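## Task

Scene 1: count every red bin on the shelving, then move that exact number of boxes from the desk into the gray tote sitting on the desk. Each box must rest fully inside the tote, not on its edge. Nothing new may end up on the floor, and all other items must stay on their shelf, table or counter. The robot must not topple or finish leaning, or the task fails. The result must hold without the robot supporting it.

## Robot and tools

ROBOT. A simulated Hello Robot Stretch 3 with one arm. It has a two-wheel base (0.33 m long, 0.34 m wide), a lift that raises the arm along a mast, and a telescoping arm that reaches out to the robot's RIGHT side. The gripper can only move forward or back by driving the base. Spins happen about the point halfway between the drive wheels, 0.05 m behind the front edge. With the arm pulled in and wrist folded, the wrist pokes 0.06 m past the right side and a spin sweeps a 0.28 m radius; an unfolded, level gripper reaches beyond that. Loose objects may occasionally get nudged by the scene itself.

FRAMES. Base frame: origin on the floor between the drive wheels, x forward, y left, z up. hand_pose is reported in it, located where the closed fingertips meet; with all wrist joints at zero its x axis points up, y back along the arm toward the mast, z toward the rear. Fingertips are round pads 0.04 m wide. Odometry frame = base frame at scene start.

execute_actions. Argument "actions": a list holding one action object or none (empty just reports state and images). Optional "cameras": list of head_camera, nav_camera, wrist_camera or all; omitted, null or ["all"] gives every camera, [] gives none. An action may contain:
- "base": exactly one key. translate_m is a relative drive in metres from where the base was last reported, -1 to 1, forward positive. rotate_rad is a relative spin in radians, -3.2 to 3.2, counter-clockwise (left) positive. No sideways motion.
- "joints": a single object mapping joint names to absolute targets: lift_m 0 to 1.1 m (arm height); arm_m 0 to 0.52 m (extension); wrist_yaw_rad -1.345 to 4.42 (0 = along the arm, positive swings toward the front, 3.0 = folded over the base); wrist_pitch_rad -1.57 to 0.451 (0 level, negative tips down); wrist_roll_rad -2.911 to 2.911 (0 = fingers side by side, level); gripper_m -0.089 to 0.179 (larger is wider; true tip gap is about 0.007 less when nearly shut and 0.025 less when fully open, zero below 0.007); head_pan_rad -3.953 to 1.73 (0 forward, positive left, -1.57 looks along the arm); head_tilt_rad -1.53 to 0.419 (negative looks down). Done tolerances: lift and arm ±0.004, yaw and roll ±0.02, pitch ±0.05, gripper ±0.004, head ±0.02.
- "contact_limits": only arm_m, a motor effort percentage (1 to 100) at which the arm motion halts with contact_stop (-value when retracting). Smaller is gentler; too small stops instantly. It also caps arm holding force until the next action; values above the maximum are clipped.
All motions in an action begin together and may finish at different times; one action lasts at most 15 s. A joint or base left out may still be driving toward its earlier target without its status showing it. Any unknown key or out-of-range value rejects the entire call. If a result reports a stop, any later execute_actions, wait or finished_scene calls in the same reply are skipped.

wait: "seconds" 0 to 10; commands nothing and returns state and images.
zoom_image: "camera" plus "region" [x0, y0, x1, y1] in pixels of that camera's latest full image, top-left origin, at most 504 by 504. Image sizes: head_camera 896x504, nav_camera 672x504 (fisheye), wrist_camera 644x364.
finished_scene: "scene" 1 or 2. Ends that scene for good once the last command has been held, says whether the goal was met, and gives the next scene's task. Replying with no tool call ends all remaining scenes.

RESULTS. pictures lists camera order of the images. joint_positions gives current joint values. base_status / joint_status: done (for the base, wheels turned the commanded amount even if slipping), off_target (stopped short, may still push), contact_stop, time_out, torque_fault (after the last three the old target is dropped and the joint holds where it is, unless slack or switched off). on_its_own covers things not commanded; its "held at" is a held target, not a position. lidar_m: 12 rough distances from the base origin, 30-degree sectors, 1st straight ahead then counter-clockwise (4th left, 7th behind, 10th right); "-" means nothing seen; scan plane 0.17 m high, range 0.15 to 12 m, blind to clear objects and often to thin legs; the robot's own parts hide sector 5 and, with the lift low, some of 6, 9 and 10. wrist_depth_mm and head_depth_mm: 7x7 median depths from the top left (wrist 45-1000 mm, head 280-4000 mm, head image sideways). base_odometry counts wheel turns only; heading -3.142 to 3.142, left positive; turned_by_wheels and turned_by_imu give turning since the last result; base_tilt in degrees, forward/right positive, with a fixed bias up to about 4. motor_effort in percent, positive toward higher joint values, bracket = peak of the last action; readings are biased and noisy; positive wheel effort pushes forward. A rest effort flagged outside range suggests a load or contact.

BEHAVIOUR AND CAUTIONS. Arm and lift halt and go slack when pushing firmly on something; a slack lift may sink under load or keep pressing, and closing fingers on a surface lifts it. Base, wrist and head never stop on contact. A wrist servo pushed hard for several seconds switches off for 10 s. Fast base speed (0.30 m/s, 1.9 rad/s) only when stowed: lift_m under 0.30, arm_m under 0.03, wrist_yaw_rad over 2.54; otherwise 0.10 m/s and 0.63 rad/s. Fold or unfold the wrist only with lift_m 0.32 to 0.95, wrist_pitch_rad -0.4 and roll near 0; after folding the lift may go down to 0.25. With wrist_yaw_rad under -0.4 keep pitch at -0.5 or lower. To grasp, command gripper_m below the object's width; to let go, command at least 0.02 over the value where contact began; readings don't confirm a hold; a new value re-squeezes. Tipping risk: arm pushing on rigid things with the gripper above about 0.45 m, higher contact limits, repeated pushes, driving while holding or pushing a fixed object, and snagging furniture (worst in reverse). If tilted, reverse the last move in small steps, free the gripper, and lower lift_m to about 0.2. Avoid drops, slams, hard hits and strong pushes. The robot keeps its last command while you think.

Each tool is called after "Call:" by a JSON object that holds its "name" and its "arguments".

## Session

Call:
{"name": "execute_actions", "arguments": {"actions": []}}

Scene clock: 0.00 s.
base_odometry: x=+0.000 y=+0.000 heading=+0.000 (m, m, rad; odometry frame)
turned_by_wheels: +0.000 (rad since the last result)
turned_by_imu: +0.000 (rad since the last result)
base_tilt: forward=+0.8 right=-1.3 (deg)
lidar_m: 0.97 0.70 0.66 0.68 0.90 2.15 2.40 1.27 1.01 1.12 2.24 2.16
head_depth_mm: 1850 2067 2067 2055 2045 2037 2032 / 1845 2173 2172 2171 2150 2137 2137 / 1845 2299 2277 2272 2252 2260 2225 / 1823 2384 2406 2391 2373 2376 2335 / 1810 1218 1205 1183 1161 1148 1127 / 1729 1025 1014 1002 986 976 964 / 921 887 879 870 858 849 840
base_status: not commanded
joint_positions: lift_m=+0.318 arm_m=+0.002 wrist_yaw_rad=+3.067 wrist_pitch_rad=-0.349 wrist_roll_rad=-0.007 gripper_m=+0.037 head_pan_rad=+0.008 head_tilt_rad=+0.003
joint_status: not commanded
motor_effort: left_wheel=+0 right_wheel=+1 lift_m=+27 arm_m=+0 wrist_yaw_rad=-1 wrist_pitch_rad=+6 wrist_roll_rad=+1 gripper_m=+0 head_pan_rad=-1 head_tilt_rad=+1 (%)
hand_pose: x=-0.0040 y=+0.0853 z=+0.3467 quat_wxyz=(+0.148, +0.698, +0.098, +0.694) (m; base frame)
wrist_depth_mm: - 952 763 708 626 576 532 / - - 828 762 674 612 565 / - - 910 812 708 650 591 / 951 954 932 863 759 687 615 / 737 740 - 765 763 730 648 / 608 613 - 621 653 637 631 / 517 521 - 532 515 529 542
pictures: head_camera (sideways: a quarter turn clockwise sets it upright), nav_camera (sideways: a quarter turn counterclockwise sets it upright), wrist_camera
Images, in order (width x height): head_camera 896x504, nav_camera 672x504, wrist_camera 644x364.

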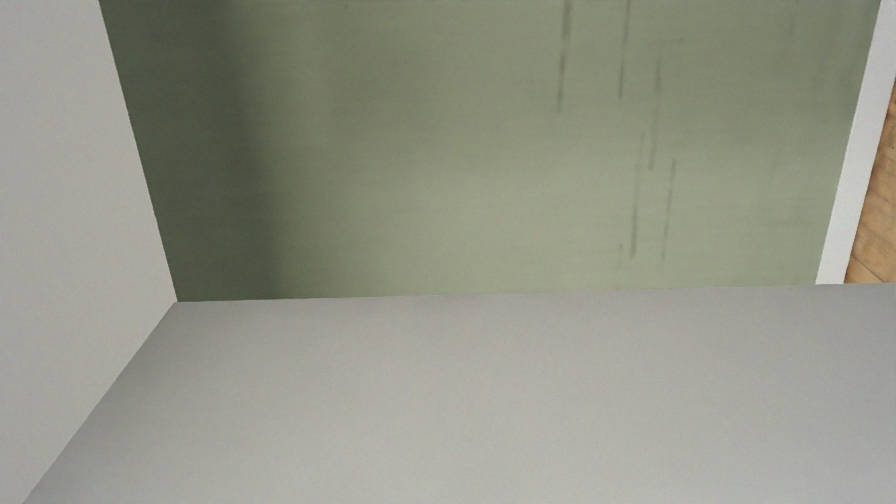

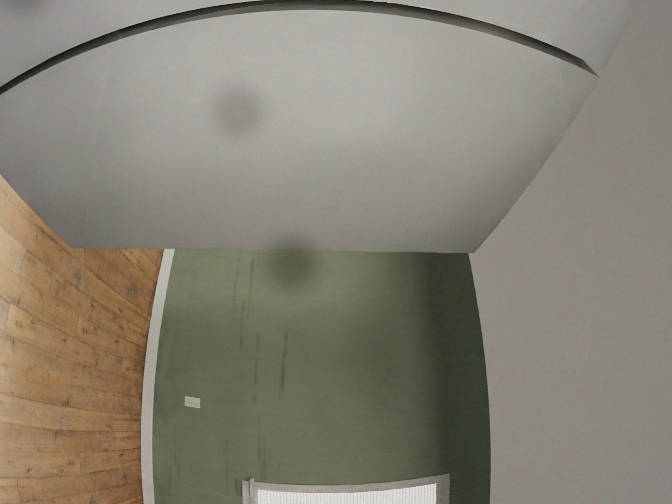

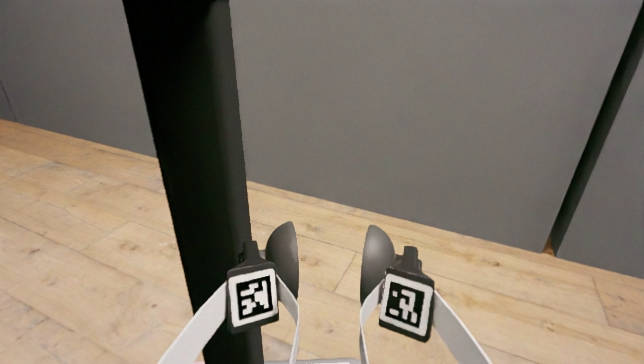

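Call:
{"name": "execute_actions", "arguments": {"actions": [{"joints": {"head_pan_rad": -1.3, "head_tilt_rad": -0.4}}], "cameras": ["head_camera", "nav_camera"]}}

Call:
{"name": "execute_actions", "arguments": {"actions": [{"joints": {"head_pan_rad": -2.8, "head_tilt_rad": -0.4}}], "cameras": ["head_camera", "nav_camera"]}}

Scene clock: 10.00 s.
base_odometry: x=+0.000 y=+0.000 heading=+0.000 (m, m, rad; odometry frame)
turned_by_wheels: +0.000 (rad since the last result)
turned_by_imu: -0.001 (rad since the last result)
base_tilt: forward=+0.8 right=-1.3 (deg)
lidar_m: 0.97 0.69 0.66 0.67 0.90 2.15 2.39 1.27 1.01 1.12 2.24 2.16
head_depth_mm: 1505 1593 1679 1632 1054 1769 1421 / 1615 1720 1815 1648 1152 1787 1462 / 1759 1854 1980 2000 1283 1703 1460 / 1884 2016 2169 2322 2245 1853 1465 / 2079 2213 2403 2600 2464 1839 1469 / 2266 2416 2557 2723 2508 1862 1479 / 2148 2255 2365 2486 2474 1862 1477
base_status: not commanded
joint_positions: lift_m=+0.318 arm_m=+0.002 wrist_yaw_rad=+3.067 wrist_pitch_rad=-0.349 wrist_roll_rad=-0.007 gripper_m=+0.037 head_pan_rad=-1.293 head_tilt_rad=-0.395
joint_status: all done
motor_effort: left_wheel=+0(0) right_wheel=+0(1) lift_m=+27(27) arm_m=+0(1) wrist_yaw_rad=+0(1) wrist_pitch_rad=+6(6) wrist_roll_rad=+1(1) gripper_m=+1(0) head_pan_rad=-4(48) head_tilt_rad=-2(17) (%)
hand_pose: x=-0.0040 y=+0.0853 z=+0.3467 quat_wxyz=(+0.148, +0.698, +0.098, +0.694) (m; base frame)
wrist_depth_mm: - 951 767 704 643 578 523 / - - 828 749 674 603 555 / - - 876 811 716 645 585 / 984 965 918 884 765 682 624 / 742 754 - 777 772 707 646 / 616 620 - 631 646 636 644 / 518 522 - 535 518 531 535
pictures: head_camera (sideways: a quarter turn clockwise sets it upright), nav_camera (sideways: a quarter turn counterclockwise sets it upright)
Images, in order (width x height): head_camera 896x504, nav_camera 672x504.

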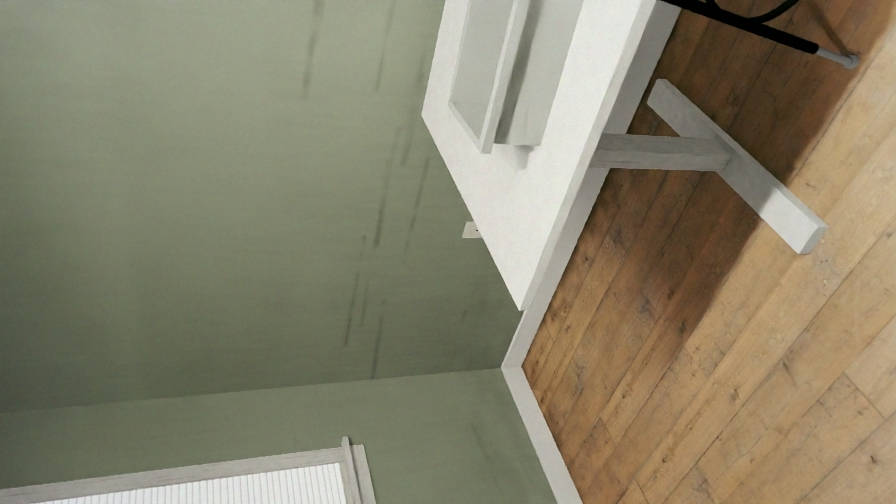

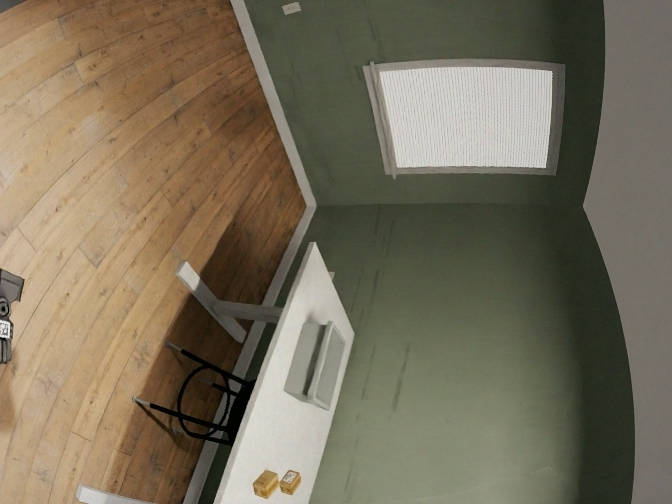

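Scene clock: 11.30 s.
base_odometry: x=+0.000 y=+0.000 heading=+0.000 (m, m, rad; odometry frame)
turned_by_wheels: +0.000 (rad since the last result)
turned_by_imu: +0.000 (rad since the last result)
base_tilt: forward=+0.7 right=-1.2 (deg)
lidar_m: 0.97 0.70 0.66 0.68 0.90 2.15 2.41 1.28 1.01 1.11 2.23 2.16
head_depth_mm: 2174 2295 2442 2565 2436 1818 1454 / 2479 2668 2868 3081 2454 1845 1455 / 2180 2325 2508 2723 2485 1838 1461 / 1973 2108 2225 2405 2415 1839 1471 / 1802 1909 2016 2151 2256 1852 1468 / 1671 1760 1832 1955 1232 1848 1470 / 1550 1642 1718 1787 1071 1502 1489
base_status: not commanded
joint_positions: lift_m=+0.318 arm_m=+0.002 wrist_yaw_rad=+3.067 wrist_pitch_rad=-0.349 wrist_roll_rad=-0.007 gripper_m=+0.037 head_pan_rad=-2.793 head_tilt_rad=-0.395
joint_status: all done
motor_effort: left_wheel=+0(0) right_wheel=+1(1) lift_m=+27(27) arm_m=-1(0) wrist_yaw_rad=+0(0) wrist_pitch_rad=+6(6) wrist_roll_rad=+1(1) gripper_m=+0(0) head_pan_rad=-4(48) head_tilt_rad=-3(4) (%)
hand_pose: x=-0.0040 y=+0.0853 z=+0.3467 quat_wxyz=(+0.148, +0.698, +0.098, +0.694) (m; base frame)
wrist_depth_mm: - 940 759 701 640 570 529 / - - 818 749 670 606 566 / - - 883 808 728 640 580 / 972 955 926 867 771 686 615 / 761 751 - 766 761 718 652 / 613 618 - 625 655 635 636 / 517 522 - 533 515 533 537
pictures: head_camera (sideways: a quarter turn clockwise sets it upright), nav_camera (sideways: a quarter turn counterclockwise sets it upright)
Images, in order (width x height): head_camera 896x504, nav_camera 672x504.

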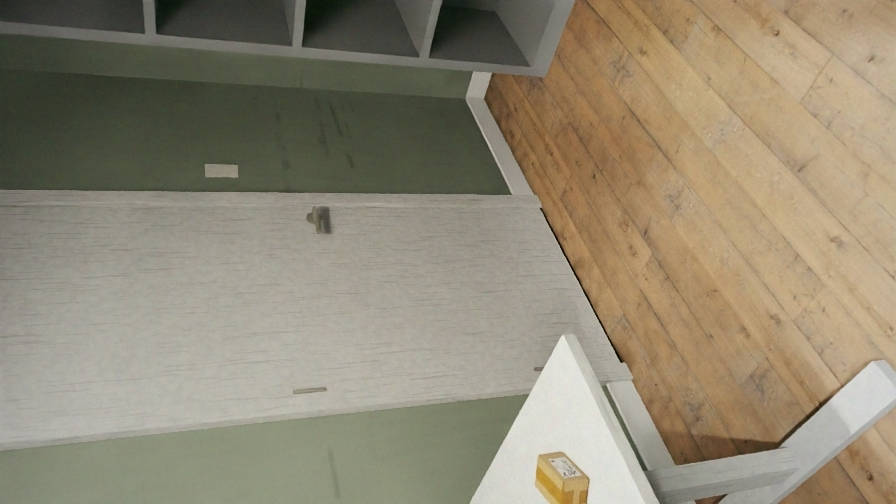

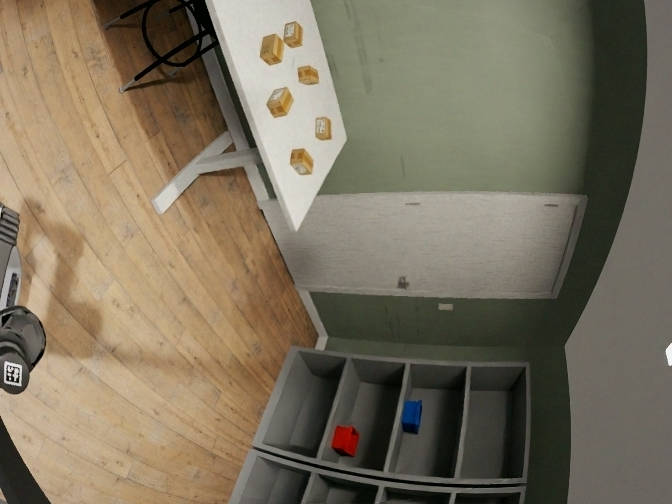

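Call:
{"name": "execute_actions", "arguments": {"actions": [{"joints": {"head_pan_rad": -3.6, "head_tilt_rad": -0.15}}], "cameras": ["head_camera", "nav_camera"]}}

Scene clock: 24.23 s.
base_odometry: x=+0.000 y=+0.000 heading=+0.000 (m, m, rad; odometry frame)
turned_by_wheels: +0.000 (rad since the last result)
turned_by_imu: -0.001 (rad since the last result)
base_tilt: forward=+0.7 right=-1.2 (deg)
lidar_m: 0.97 0.70 0.66 0.68 0.90 2.15 2.40 1.27 1.01 1.12 2.24 2.16
head_depth_mm: 2439 2000 2029 2068 2086 2112 1868 / 2420 2473 2519 2535 2556 2384 1870 / 2454 2494 2496 2590 2622 2456 1879 / 2454 2464 2534 2596 2651 2464 1897 / 2443 2448 2387 2222 2277 2286 1910 / 2430 2471 2508 2570 2583 2476 1897 / 2446 2474 2523 2575 2652 2496 1923
base_status: not commanded
joint_positions: lift_m=+0.318 arm_m=+0.002 wrist_yaw_rad=+3.067 wrist_pitch_rad=-0.349 wrist_roll_rad=-0.007 gripper_m=+0.037 head_pan_rad=-3.593 head_tilt_rad=-0.162
joint_status: all done
motor_effort: left_wheel=+0(0) right_wheel=+0(0) lift_m=+27(27) arm_m=-1(0) wrist_yaw_rad=+1(0) wrist_pitch_rad=+6(6) wrist_roll_rad=+1(1) gripper_m=+0(0) head_pan_rad=-4(45) head_tilt_rad=+4(16) (%)
hand_pose: x=-0.0040 y=+0.0853 z=+0.3467 quat_wxyz=(+0.148, +0.698, +0.098, +0.694) (m; base frame)
wrist_depth_mm: - 936 771 707 636 568 529 / - - 816 758 663 605 562 / - - 899 803 710 649 587 / 953 962 943 881 763 676 620 / 746 757 - 781 772 714 657 / 604 617 - 631 656 637 636 / 521 529 - 526 518 531 536
pictures: head_camera (sideways: a quarter turn clockwise sets it upright), nav_camera (sideways: a quarter turn counterclockwise sets it upright)
Images, in order (width x height): head_camera 896x504, nav_camera 672x504.

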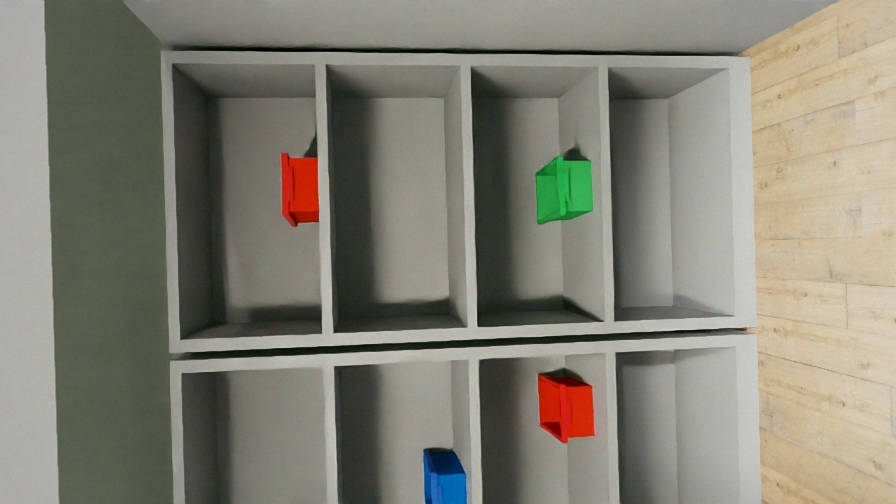

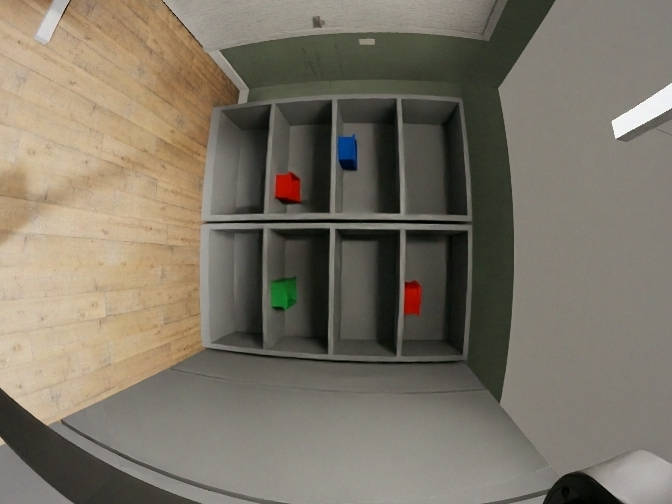

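Call:
{"name": "execute_actions", "arguments": {"actions": [{"base": {"rotate_rad": -0.25}, "joints": {"lift_m": 0.26, "head_pan_rad": 0.3, "head_tilt_rad": -0.6}}], "cameras": ["head_camera", "nav_camera"]}}

Scene clock: 53.10 s.
base_odometry: x=+0.000 y=+0.000 heading=-0.250 (m, m, rad; odometry frame)
turned_by_wheels: -0.250 (rad since the last result)
turned_by_imu: -0.247 (rad since the last result)
base_tilt: forward=+0.7 right=-1.4 (deg)
lidar_m: 2.16 0.78 0.66 0.66 0.75 1.26 2.16 1.89 1.27 1.01 1.39 2.16
head_depth_mm: 1820 1956 2167 2301 1874 1510 1263 / 1887 2062 2269 2387 1881 1513 1272 / 1993 2173 2440 2459 1875 1515 1275 / 2103 2254 2523 2365 1811 1525 1272 / 1007 1078 1174 1283 1410 1473 1276 / 872 929 996 1072 1162 1268 1269 / 769 816 866 927 991 1061 1150
base_status: done
joint_positions: lift_m=+0.261 arm_m=+0.002 wrist_yaw_rad=+3.067 wrist_pitch_rad=-0.349 wrist_roll_rad=-0.007 gripper_m=+0.037 head_pan_rad=+0.293 head_tilt_rad=-0.593
joint_status: all done
motor_effort: left_wheel=+2(9) right_wheel=-2(7) lift_m=+13(23) arm_m=+0(0) wrist_yaw_rad=+0(0) wrist_pitch_rad=+6(6) wrist_roll_rad=+1(1) gripper_m=+0(0) head_pan_rad=+3(48) head_tilt_rad=-2(21) (%)
hand_pose: x=-0.0040 y=+0.0852 z=+0.2891 quat_wxyz=(+0.149, +0.698, +0.098, +0.694) (m; base frame)
wrist_depth_mm: 755 735 676 654 627 597 580 / 818 785 728 694 664 639 607 / 889 841 777 742 720 692 653 / 830 850 815 806 763 731 701 / 643 656 - 673 696 682 676 / 533 542 - 549 577 551 554 / 467 489 - - 451 468 470
pictures: head_camera (sideways: a quarter turn clockwise sets it upright), nav_camera (sideways: a quarter turn counterclockwise sets it upright)
Images, in order (width x height): head_camera 896x504, nav_camera 672x504.

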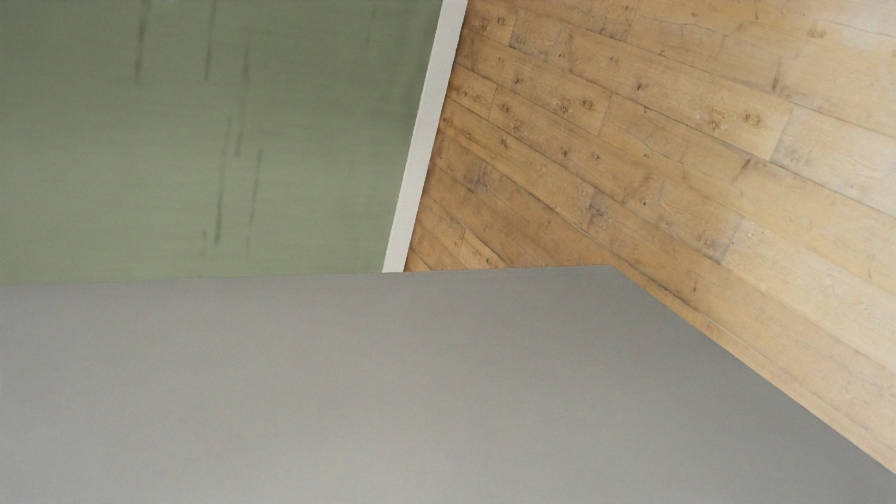

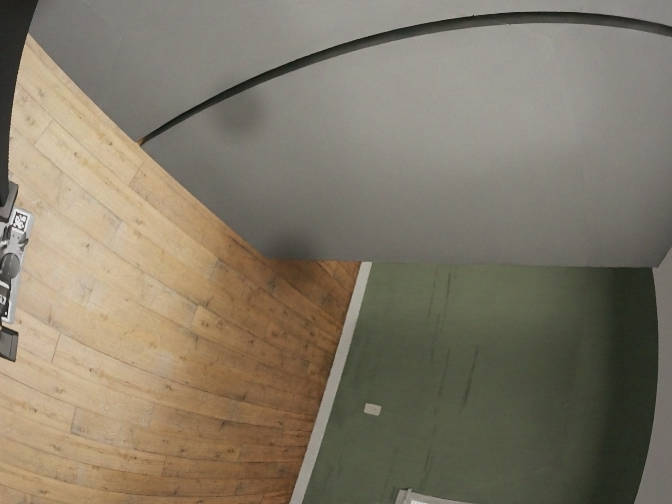

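Call:
{"name": "execute_actions", "arguments": {"actions": [{"base": {"translate_m": 1.0}, "joints": {"head_pan_rad": 0.9, "head_tilt_rad": -0.6}}], "cameras": ["nav_camera"]}}

Call:
{"name": "execute_actions", "arguments": {"actions": [{"base": {"translate_m": 0.65}, "joints": {"head_pan_rad": 1.5, "head_tilt_rad": -0.4}}], "cameras": ["head_camera", "nav_camera"]}}

Scene clock: 65.37 s.
base_odometry: x=+0.969 y=-0.247 heading=-0.250 (m, m, rad; odometry frame)
turned_by_wheels: +0.000 (rad since the last result)
turned_by_imu: +0.002 (rad since the last result)
base_tilt: forward=+0.8 right=-1.4 (deg)
lidar_m: 1.19 1.36 0.42 0.42 0.48 0.82 3.14 2.02 1.41 1.87 1.40 1.19
head_depth_mm: 1426 1521 1616 1738 1787 1506 1270 / 1619 1724 1869 2022 1877 1516 1277 / 1849 2008 2197 2319 1886 1519 1277 / 1823 2000 2217 2358 1878 1526 1274 / 1729 1890 2054 498 547 616 715 / 339 369 403 446 499 564 650 / 325 352 383 421 468 525 599
base_status: done
joint_positions: lift_m=+0.261 arm_m=+0.002 wrist_yaw_rad=+3.067 wrist_pitch_rad=-0.349 wrist_roll_rad=-0.007 gripper_m=+0.037 head_pan_rad=+0.893 head_tilt_rad=-0.593
joint_status: all done
motor_effort: left_wheel=+1(11) right_wheel=-1(4) lift_m=+13(13) arm_m=+0(1) wrist_yaw_rad=+0(0) wrist_pitch_rad=+6(6) wrist_roll_rad=+1(0) gripper_m=+0(0) head_pan_rad=+3(39) head_tilt_rad=-2(2) (%)
hand_pose: x=-0.0040 y=+0.0852 z=+0.2891 quat_wxyz=(+0.149, +0.698, +0.098, +0.694) (m; base frame)
wrist_depth_mm: 500 484 445 439 410 396 - / 533 520 479 466 444 432 - / 590 569 517 502 470 466 - / 636 610 558 539 511 785 877 / 652 638 - 578 551 659 680 / 539 546 - 540 568 549 553 / 465 482 - - 450 468 470
pictures: nav_camera (sideways: a quarter turn counterclockwise sets it upright)
Images, in order (width x height): nav_camera 672x504.

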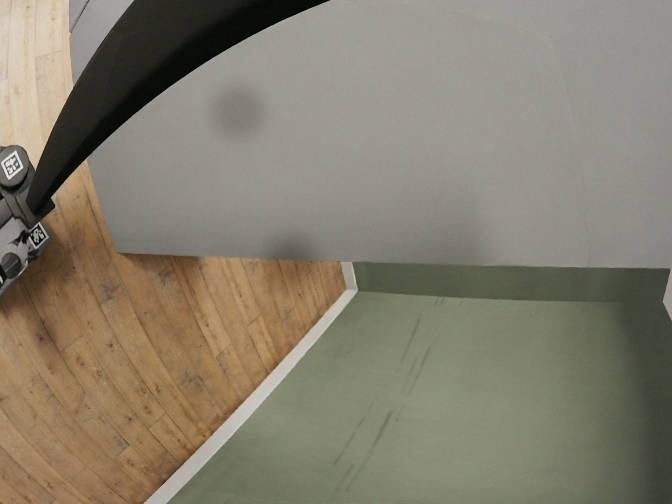

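Scene clock: 69.17 s.
base_odometry: x=+1.599 y=-0.408 heading=-0.250 (m, m, rad; odometry frame)
turned_by_wheels: +0.000 (rad since the last result)
turned_by_imu: +0.001 (rad since the last result)
base_tilt: forward=+0.7 right=-1.3 (deg)
lidar_m: 0.56 0.64 1.09 1.74 0.54 0.54 3.78 2.13 1.76 1.16 0.66 0.56
head_depth_mm: 1444 1542 1643 1766 1907 1798 1439 / 1472 1560 1665 1794 1935 1794 1447 / 1485 1579 1683 1824 1963 1802 1451 / 1502 1605 1717 1850 1996 1823 1448 / 1509 1608 1729 1883 2032 1820 1457 / 1542 1643 1758 1911 2067 1831 1462 / 1556 1663 1793 1932 2103 1818 1423
base_status: done
joint_positions: lift_m=+0.261 arm_m=+0.002 wrist_yaw_rad=+3.067 wrist_pitch_rad=-0.349 wrist_roll_rad=-0.007 gripper_m=+0.037 head_pan_rad=+1.493 head_tilt_rad=-0.409
joint_status: all done
motor_effort: left_wheel=+1(11) right_wheel=-1(5) lift_m=+13(13) arm_m=+0(1) wrist_yaw_rad=+1(1) wrist_pitch_rad=+6(6) wrist_roll_rad=+1(0) gripper_m=+0(0) head_pan_rad=+3(37) head_tilt_rad=+3(14) (%)
hand_pose: x=-0.0040 y=+0.0852 z=+0.2890 quat_wxyz=(+0.149, +0.698, +0.098, +0.694) (m; base frame)
wrist_depth_mm: 473 569 - - - - 954 / 480 593 - - - - 918 / 491 624 - - - - 917 / 496 649 863 861 874 873 817 / 513 634 - 667 691 673 695 / 525 537 - 551 573 553 560 / 466 486 - - 452 468 468
pictures: head_camera (sideways: a quarter turn clockwise sets it upright), nav_camera (sideways: a quarter turn counterclockwise sets it upright)
Images, in order (width x height): head_camera 896x504, nav_camera 672x504.

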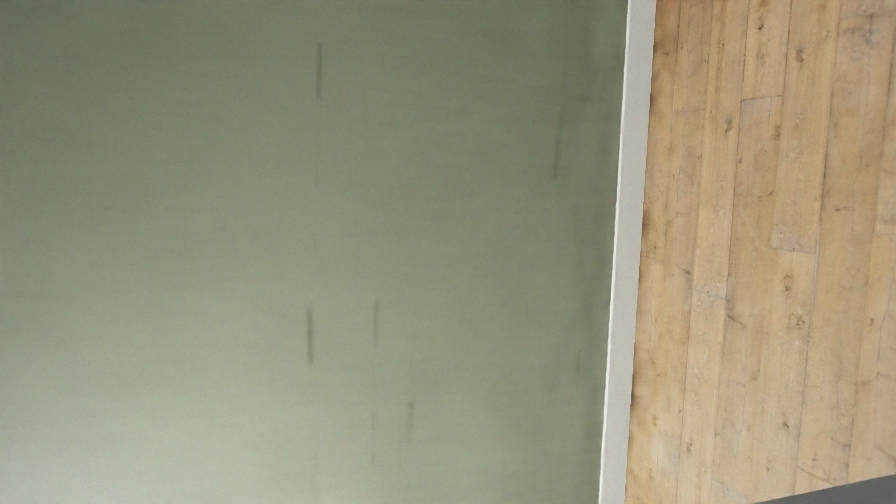

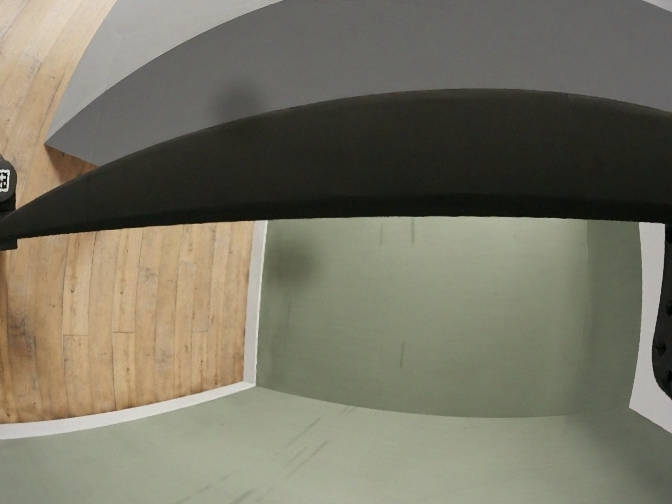

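Call:
{"name": "execute_actions", "arguments": {"actions": [{"base": {"rotate_rad": 1.48}, "joints": {"head_pan_rad": 0.6, "head_tilt_rad": -0.5}}], "cameras": ["nav_camera"]}}

Call:
{"name": "execute_actions", "arguments": {"actions": [{"base": {"translate_m": 1.0}, "joints": {"head_pan_rad": 1.3, "head_tilt_rad": -0.3}}], "cameras": ["head_camera", "nav_camera"]}}

Scene clock: 83.13 s.
base_odometry: x=+1.599 y=-0.408 heading=+1.230 (m, m, rad; odometry frame)
turned_by_wheels: +1.480 (rad since the last result)
turned_by_imu: +1.450 (rad since the last result)
base_tilt: forward=+0.7 right=-1.4 (deg)
lidar_m: 1.73 0.58 0.54 3.75 1.87 1.75 1.44 0.70 0.57 0.56 0.61 0.94
head_depth_mm: 1577 1661 1793 1914 2024 1641 1356 / 1679 1792 1938 2097 2121 1640 1355 / 653 710 775 857 959 1103 1254 / 580 623 675 740 810 902 1014 / 522 557 600 646 704 769 852 / 476 504 538 576 620 672 747 / 436 461 488 526 579 686 863
base_status: done
joint_positions: lift_m=+0.261 arm_m=+0.002 wrist_yaw_rad=+3.067 wrist_pitch_rad=-0.349 wrist_roll_rad=-0.007 gripper_m=+0.037 head_pan_rad=+0.607 head_tilt_rad=-0.494
joint_status: all done
motor_effort: left_wheel=-2(9) right_wheel=+3(11) lift_m=+13(13) arm_m=+0(1) wrist_yaw_rad=-1(0) wrist_pitch_rad=+6(6) wrist_roll_rad=+1(1) gripper_m=-1(1) head_pan_rad=-4(48) head_tilt_rad=-2(10) (%)
hand_pose: x=-0.0040 y=+0.0852 z=+0.2890 quat_wxyz=(+0.149, +0.698, +0.098, +0.694) (m; base frame)
wrist_depth_mm: - - - - - 623 441 / - - - - - 609 461 / - - - - - 602 504 / 820 844 861 846 857 597 533 / 659 653 - 668 691 608 580 / 536 539 - 543 574 553 554 / 455 491 - - 449 470 470
pictures: nav_camera (sideways: a quarter turn counterclockwise sets it upright)
Images, in order (width x height): nav_camera 672x504.

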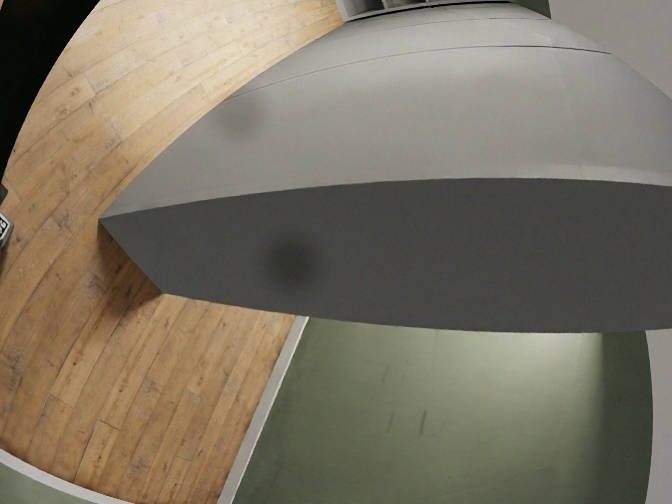

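Scene clock: 88.07 s.
base_odometry: x=+1.933 y=+0.535 heading=+1.230 (m, m, rad; odometry frame)
turned_by_wheels: +0.000 (rad since the last result)
turned_by_imu: +0.002 (rad since the last result)
base_tilt: forward=+0.7 right=-1.3 (deg)
lidar_m: 0.75 0.82 1.26 1.23 0.45 0.54 1.79 0.88 0.71 0.70 0.77 0.75
head_depth_mm: 1442 1479 1513 1552 1583 1636 1525 / 1802 1874 1938 2009 2056 1958 1578 / 2459 2574 2731 2835 2723 2043 1582 / 3518 3820 - - 2904 2050 1581 / 3623 3793 - - 2906 2074 1595 / 3594 3772 3936 - 2940 2083 1602 / 3082 2315 2035 2104 1850 1794 1384
base_status: done
joint_positions: lift_m=+0.261 arm_m=+0.002 wrist_yaw_rad=+3.067 wrist_pitch_rad=-0.349 wrist_roll_rad=-0.007 gripper_m=+0.037 head_pan_rad=+1.293 head_tilt_rad=-0.310
joint_status: all done
motor_effort: left_wheel=-2(7) right_wheel=+3(10) lift_m=+13(13) arm_m=+0(1) wrist_yaw_rad=-1(0) wrist_pitch_rad=+6(6) wrist_roll_rad=+1(1) gripper_m=+0(1) head_pan_rad=+3(42) head_tilt_rad=+3(12) (%)
hand_pose: x=-0.0040 y=+0.0852 z=+0.2890 quat_wxyz=(+0.149, +0.698, +0.098, +0.694) (m; base frame)
wrist_depth_mm: 357 360 - - - - - / 382 388 - - - - - / 416 412 - - - - - / 452 446 850 873 866 888 882 / 494 486 - 663 689 680 689 / 521 518 - 544 575 551 558 / 459 487 - - 452 464 469
pictures: head_camera (sideways: a quarter turn clockwise sets it upright), nav_camera (sideways: a quarter turn counterclockwise sets it upright)
Images, in order (width x height): head_camera 896x504, nav_camera 672x504.

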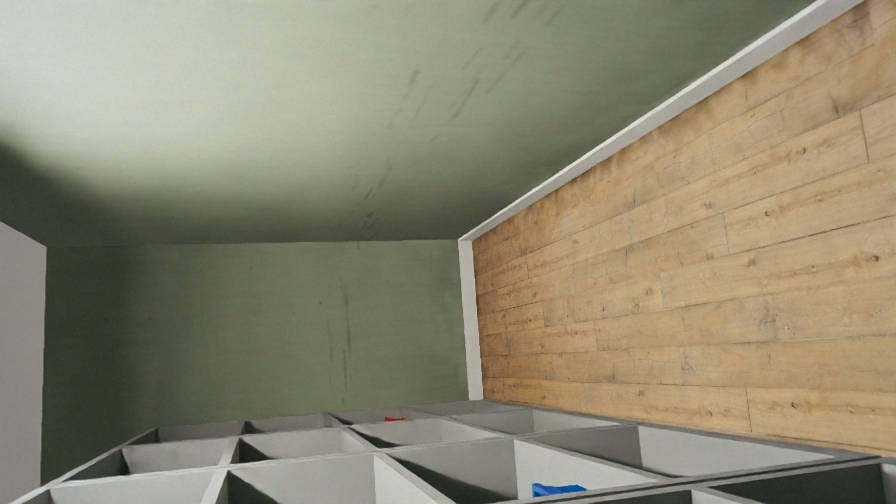

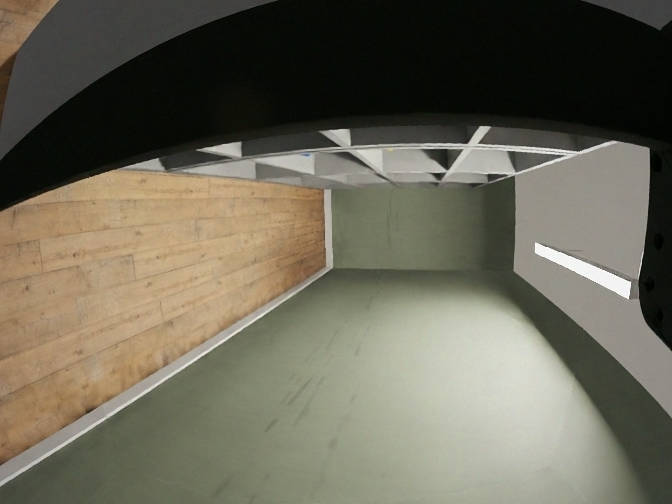

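Call:
{"name": "execute_actions", "arguments": {"actions": [{"base": {"rotate_rad": 1.15}, "joints": {"head_pan_rad": 0.9, "head_tilt_rad": -0.2}}], "cameras": ["nav_camera"]}}

Call:
{"name": "execute_actions", "arguments": {"actions": [{"base": {"translate_m": 1.0}, "joints": {"head_pan_rad": 0.9, "head_tilt_rad": -0.2}}], "cameras": ["head_camera", "nav_camera"]}}

Scene clock: 109.57 s.
base_odometry: x=+1.933 y=+0.535 heading=+2.380 (m, m, rad; odometry frame)
turned_by_wheels: +1.150 (rad since the last result)
turned_by_imu: +1.127 (rad since the last result)
base_tilt: forward=+0.6 right=-1.2 (deg)
lidar_m: 1.45 1.23 0.42 0.62 1.46 0.82 0.70 0.70 0.81 0.75 0.75 0.86
head_depth_mm: 1065 1070 1124 1159 1110 1227 1122 / 1125 864 1193 1233 874 1267 1042 / 1186 585 1272 1306 878 610 1047 / 576 503 1219 1265 886 583 492 / 352 360 369 380 394 408 425 / 351 365 380 398 417 436 459 / 381 397 415 436 458 482 510
base_status: done
joint_positions: lift_m=+0.261 arm_m=+0.002 wrist_yaw_rad=+3.067 wrist_pitch_rad=-0.349 wrist_roll_rad=-0.007 gripper_m=+0.037 head_pan_rad=+0.907 head_tilt_rad=-0.210
joint_status: all done
motor_effort: left_wheel=-2(9) right_wheel=+3(10) lift_m=+13(13) arm_m=+0(0) wrist_yaw_rad=+0(1) wrist_pitch_rad=+6(6) wrist_roll_rad=+1(1) gripper_m=+0(1) head_pan_rad=-4(31) head_tilt_rad=+3(14) (%)
hand_pose: x=-0.0040 y=+0.0852 z=+0.2890 quat_wxyz=(+0.149, +0.698, +0.098, +0.694) (m; base frame)
wrist_depth_mm: - - - - 559 395 - / - - - - 586 421 - / - - - - 602 455 - / 840 845 841 856 631 500 719 / 645 653 - 682 614 538 615 / 532 548 - 540 550 541 555 / 463 487 - - 449 471 466
pictures: nav_camera (sideways: a quarter turn counterclockwise sets it upright)
Images, in order (width x height): nav_camera 672x504.

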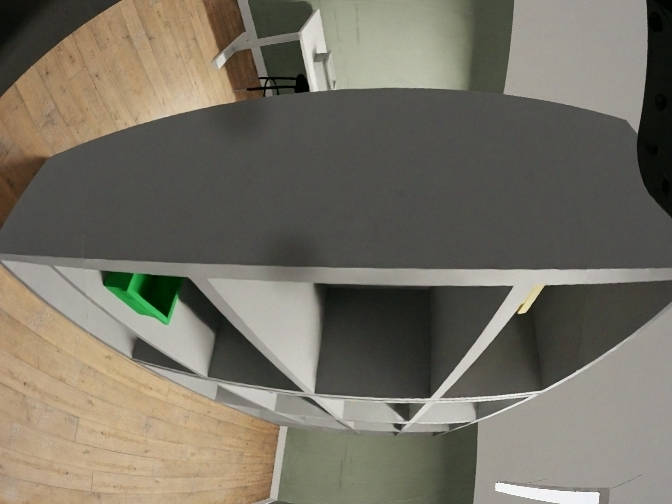

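Scene clock: 114.50 s.
base_odometry: x=+1.209 y=+1.225 heading=+2.380 (m, m, rad; odometry frame)
turned_by_wheels: +0.000 (rad since the last result)
turned_by_imu: +0.002 (rad since the last result)
base_tilt: forward=+0.7 right=-1.3 (deg)
lidar_m: 0.92 1.30 0.63 0.59 0.99 0.81 1.67 0.98 0.55 0.47 0.47 0.54
head_depth_mm: 2429 1990 2022 2081 2162 2218 1753 / 1340 2021 1619 1562 1854 1637 1582 / 1172 1205 1250 1291 1342 1356 1433 / 1249 1276 1342 1380 1143 1417 1136 / 1325 1362 1429 1452 965 1418 984 / 1234 1213 1297 1317 780 1175 1052 / 1125 783 1157 1162 721 1058 988
base_status: done
joint_positions: lift_m=+0.261 arm_m=+0.002 wrist_yaw_rad=+3.067 wrist_pitch_rad=-0.349 wrist_roll_rad=-0.007 gripper_m=+0.037 head_pan_rad=+0.907 head_tilt_rad=-0.210
joint_status: all done
motor_effort: left_wheel=-2(7) right_wheel=+2(10) lift_m=+13(13) arm_m=-1(0) wrist_yaw_rad=+0(0) wrist_pitch_rad=+6(6) wrist_roll_rad=+1(1) gripper_m=-1(1) head_pan_rad=-4(5) head_tilt_rad=+3(1) (%)
hand_pose: x=-0.0040 y=+0.0852 z=+0.2890 quat_wxyz=(+0.149, +0.698, +0.098, +0.694) (m; base frame)
wrist_depth_mm: 791 822 943 721 - - - / 848 875 - 774 - - - / 872 928 972 821 909 - - / 686 683 695 706 780 841 878 / 576 613 - 673 687 674 691 / 540 537 - 551 574 551 555 / 464 480 - - 448 465 473
pictures: head_camera (sideways: a quarter turn clockwise sets it upright), nav_camera (sideways: a quarter turn counterclockwise sets it upright)
Images, in order (width x height): head_camera 896x504, nav_camera 672x504.

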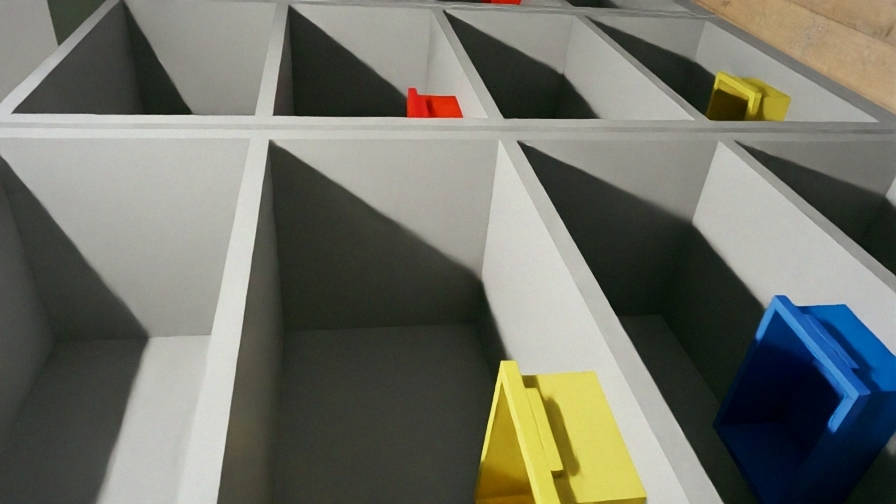

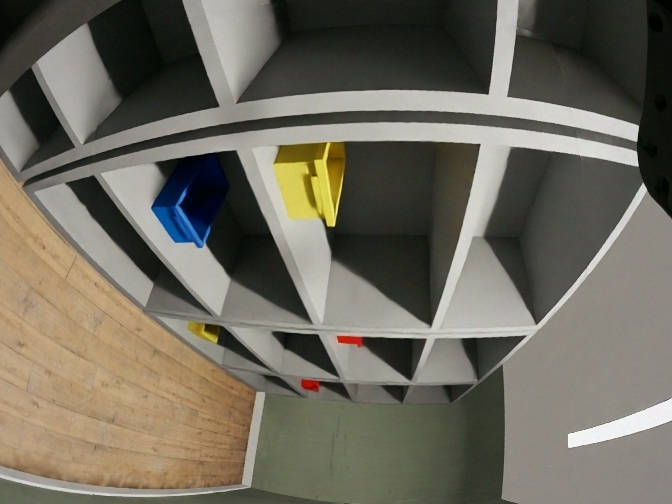

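Call:
{"name": "execute_actions", "arguments": {"actions": [{"base": {"rotate_rad": 0.22}, "joints": {"head_pan_rad": 1.73, "head_tilt_rad": -0.45}}], "cameras": ["head_camera", "nav_camera"]}}

Call:
{"name": "execute_actions", "arguments": {"actions": [{"base": {"translate_m": 1.0}, "joints": {"head_pan_rad": 0.6, "head_tilt_rad": -0.2}}], "cameras": ["head_camera", "nav_camera"]}}

Scene clock: 128.87 s.
base_odometry: x=+1.209 y=+1.225 heading=+2.600 (m, m, rad; odometry frame)
turned_by_wheels: +0.220 (rad since the last result)
turned_by_imu: +0.215 (rad since the last result)
base_tilt: forward=+0.7 right=-1.3 (deg)
lidar_m: 1.51 1.29 0.59 0.76 0.91 0.81 1.66 0.71 0.50 0.47 0.48 0.63
head_depth_mm: 757 855 865 741 616 856 788 / 818 879 948 774 617 1018 826 / 825 883 955 778 620 1024 827 / 828 886 957 782 624 1025 829 / 831 893 966 788 627 1023 831 / 833 899 971 792 630 986 830 / 824 901 976 823 631 - -
base_status: done
joint_positions: lift_m=+0.261 arm_m=+0.002 wrist_yaw_rad=+3.067 wrist_pitch_rad=-0.349 wrist_roll_rad=-0.007 gripper_m=+0.037 head_pan_rad=+1.723 head_tilt_rad=-0.445
joint_status: all done
motor_effort: left_wheel=-1(9) right_wheel=+3(8) lift_m=+13(13) arm_m=-1(0) wrist_yaw_rad=+0(0) wrist_pitch_rad=+6(6) wrist_roll_rad=+1(1) gripper_m=+0(1) head_pan_rad=+4(45) head_tilt_rad=-2(16) (%)
hand_pose: x=-0.0040 y=+0.0852 z=+0.2890 quat_wxyz=(+0.149, +0.698, +0.098, +0.694) (m; base frame)
wrist_depth_mm: 876 909 935 963 645 - - / 890 948 - - 660 - - / 863 954 979 992 696 - - / 668 680 697 698 699 741 773 / 626 649 - 672 704 678 683 / 532 538 - 551 570 552 550 / 459 484 - - 451 464 466
pictures: head_camera (sideways: a quarter turn clockwise sets it upright), nav_camera (sideways: a quarter turn counterclockwise sets it upright)
Images, in order (width x height): head_camera 896x504, nav_camera 672x504.

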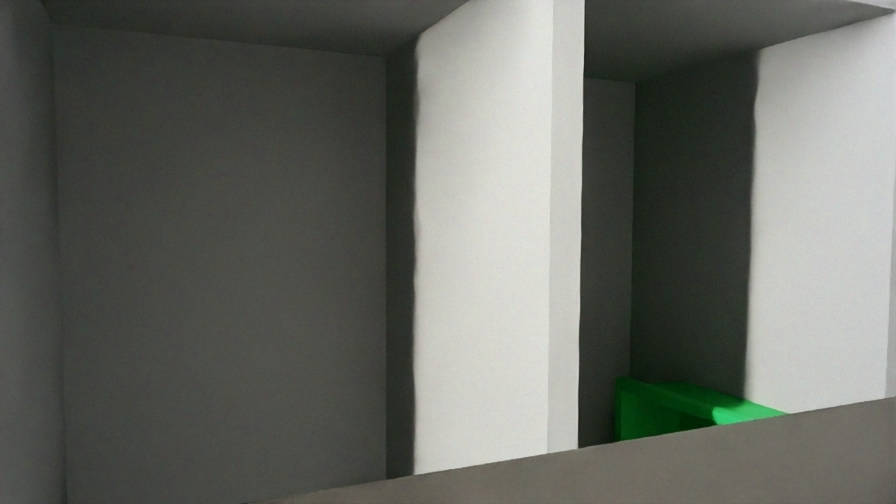

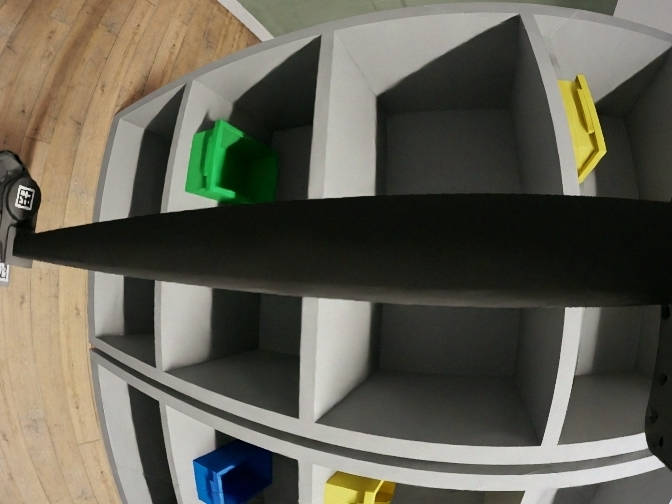

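Scene clock: 133.80 s.
base_odometry: x=+0.353 y=+1.741 heading=+2.600 (m, m, rad; odometry frame)
turned_by_wheels: +0.000 (rad since the last result)
turned_by_imu: +0.002 (rad since the last result)
base_tilt: forward=+0.6 right=-1.3 (deg)
lidar_m: 1.34 1.00 0.63 0.62 1.00 0.89 2.06 0.63 0.44 0.42 0.43 0.56
head_depth_mm: 1881 1942 1982 2046 2129 2153 1759 / 1933 1993 2053 2121 2164 2242 1763 / 1541 2065 2143 2162 1929 1963 1670 / 1144 1180 1228 1267 1305 1347 1405 / 1199 1236 1294 1340 1362 1413 1142 / 1267 1299 1377 1432 1059 1427 1058 / 1246 1265 1311 1328 841 1345 1065
base_status: done
joint_positions: lift_m=+0.261 arm_m=+0.002 wrist_yaw_rad=+3.067 wrist_pitch_rad=-0.349 wrist_roll_rad=-0.007 gripper_m=+0.037 head_pan_rad=+0.607 head_tilt_rad=-0.210
joint_status: all done
motor_effort: left_wheel=-2(7) right_wheel=+2(10) lift_m=+13(13) arm_m=-1(0) wrist_yaw_rad=+0(0) wrist_pitch_rad=+6(6) wrist_roll_rad=+1(1) gripper_m=+0(0) head_pan_rad=-3(48) head_tilt_rad=+3(10) (%)
hand_pose: x=-0.0040 y=+0.0852 z=+0.2890 quat_wxyz=(+0.149, +0.698, +0.098, +0.694) (m; base frame)
wrist_depth_mm: 920 958 - 998 621 - - / 949 - - - 651 - - / 898 952 973 970 737 882 837 / 689 701 735 725 760 795 814 / 653 649 - 660 687 683 685 / 533 543 - 550 575 556 555 / 464 488 - - 448 467 466
pictures: head_camera (sideways: a quarter turn clockwise sets it upright), nav_camera (sideways: a quarter turn counterclockwise sets it upright)
Images, in order (width x height): head_camera 896x504, nav_camera 672x504.

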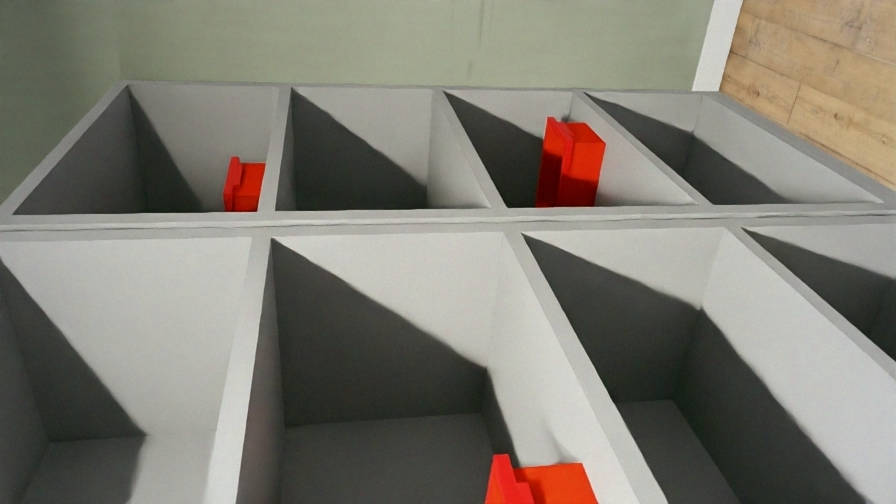

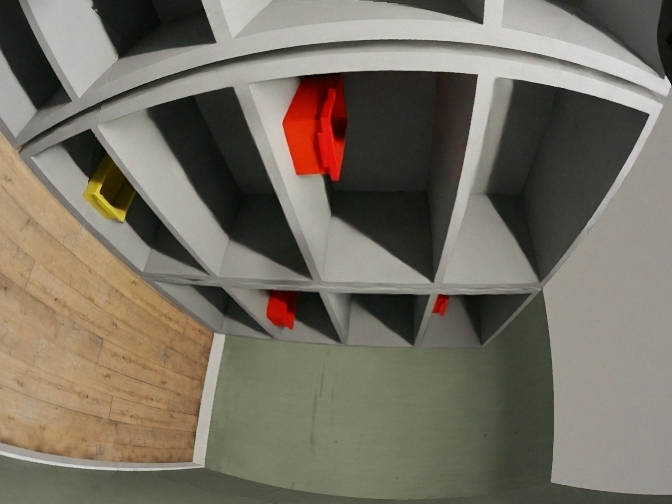

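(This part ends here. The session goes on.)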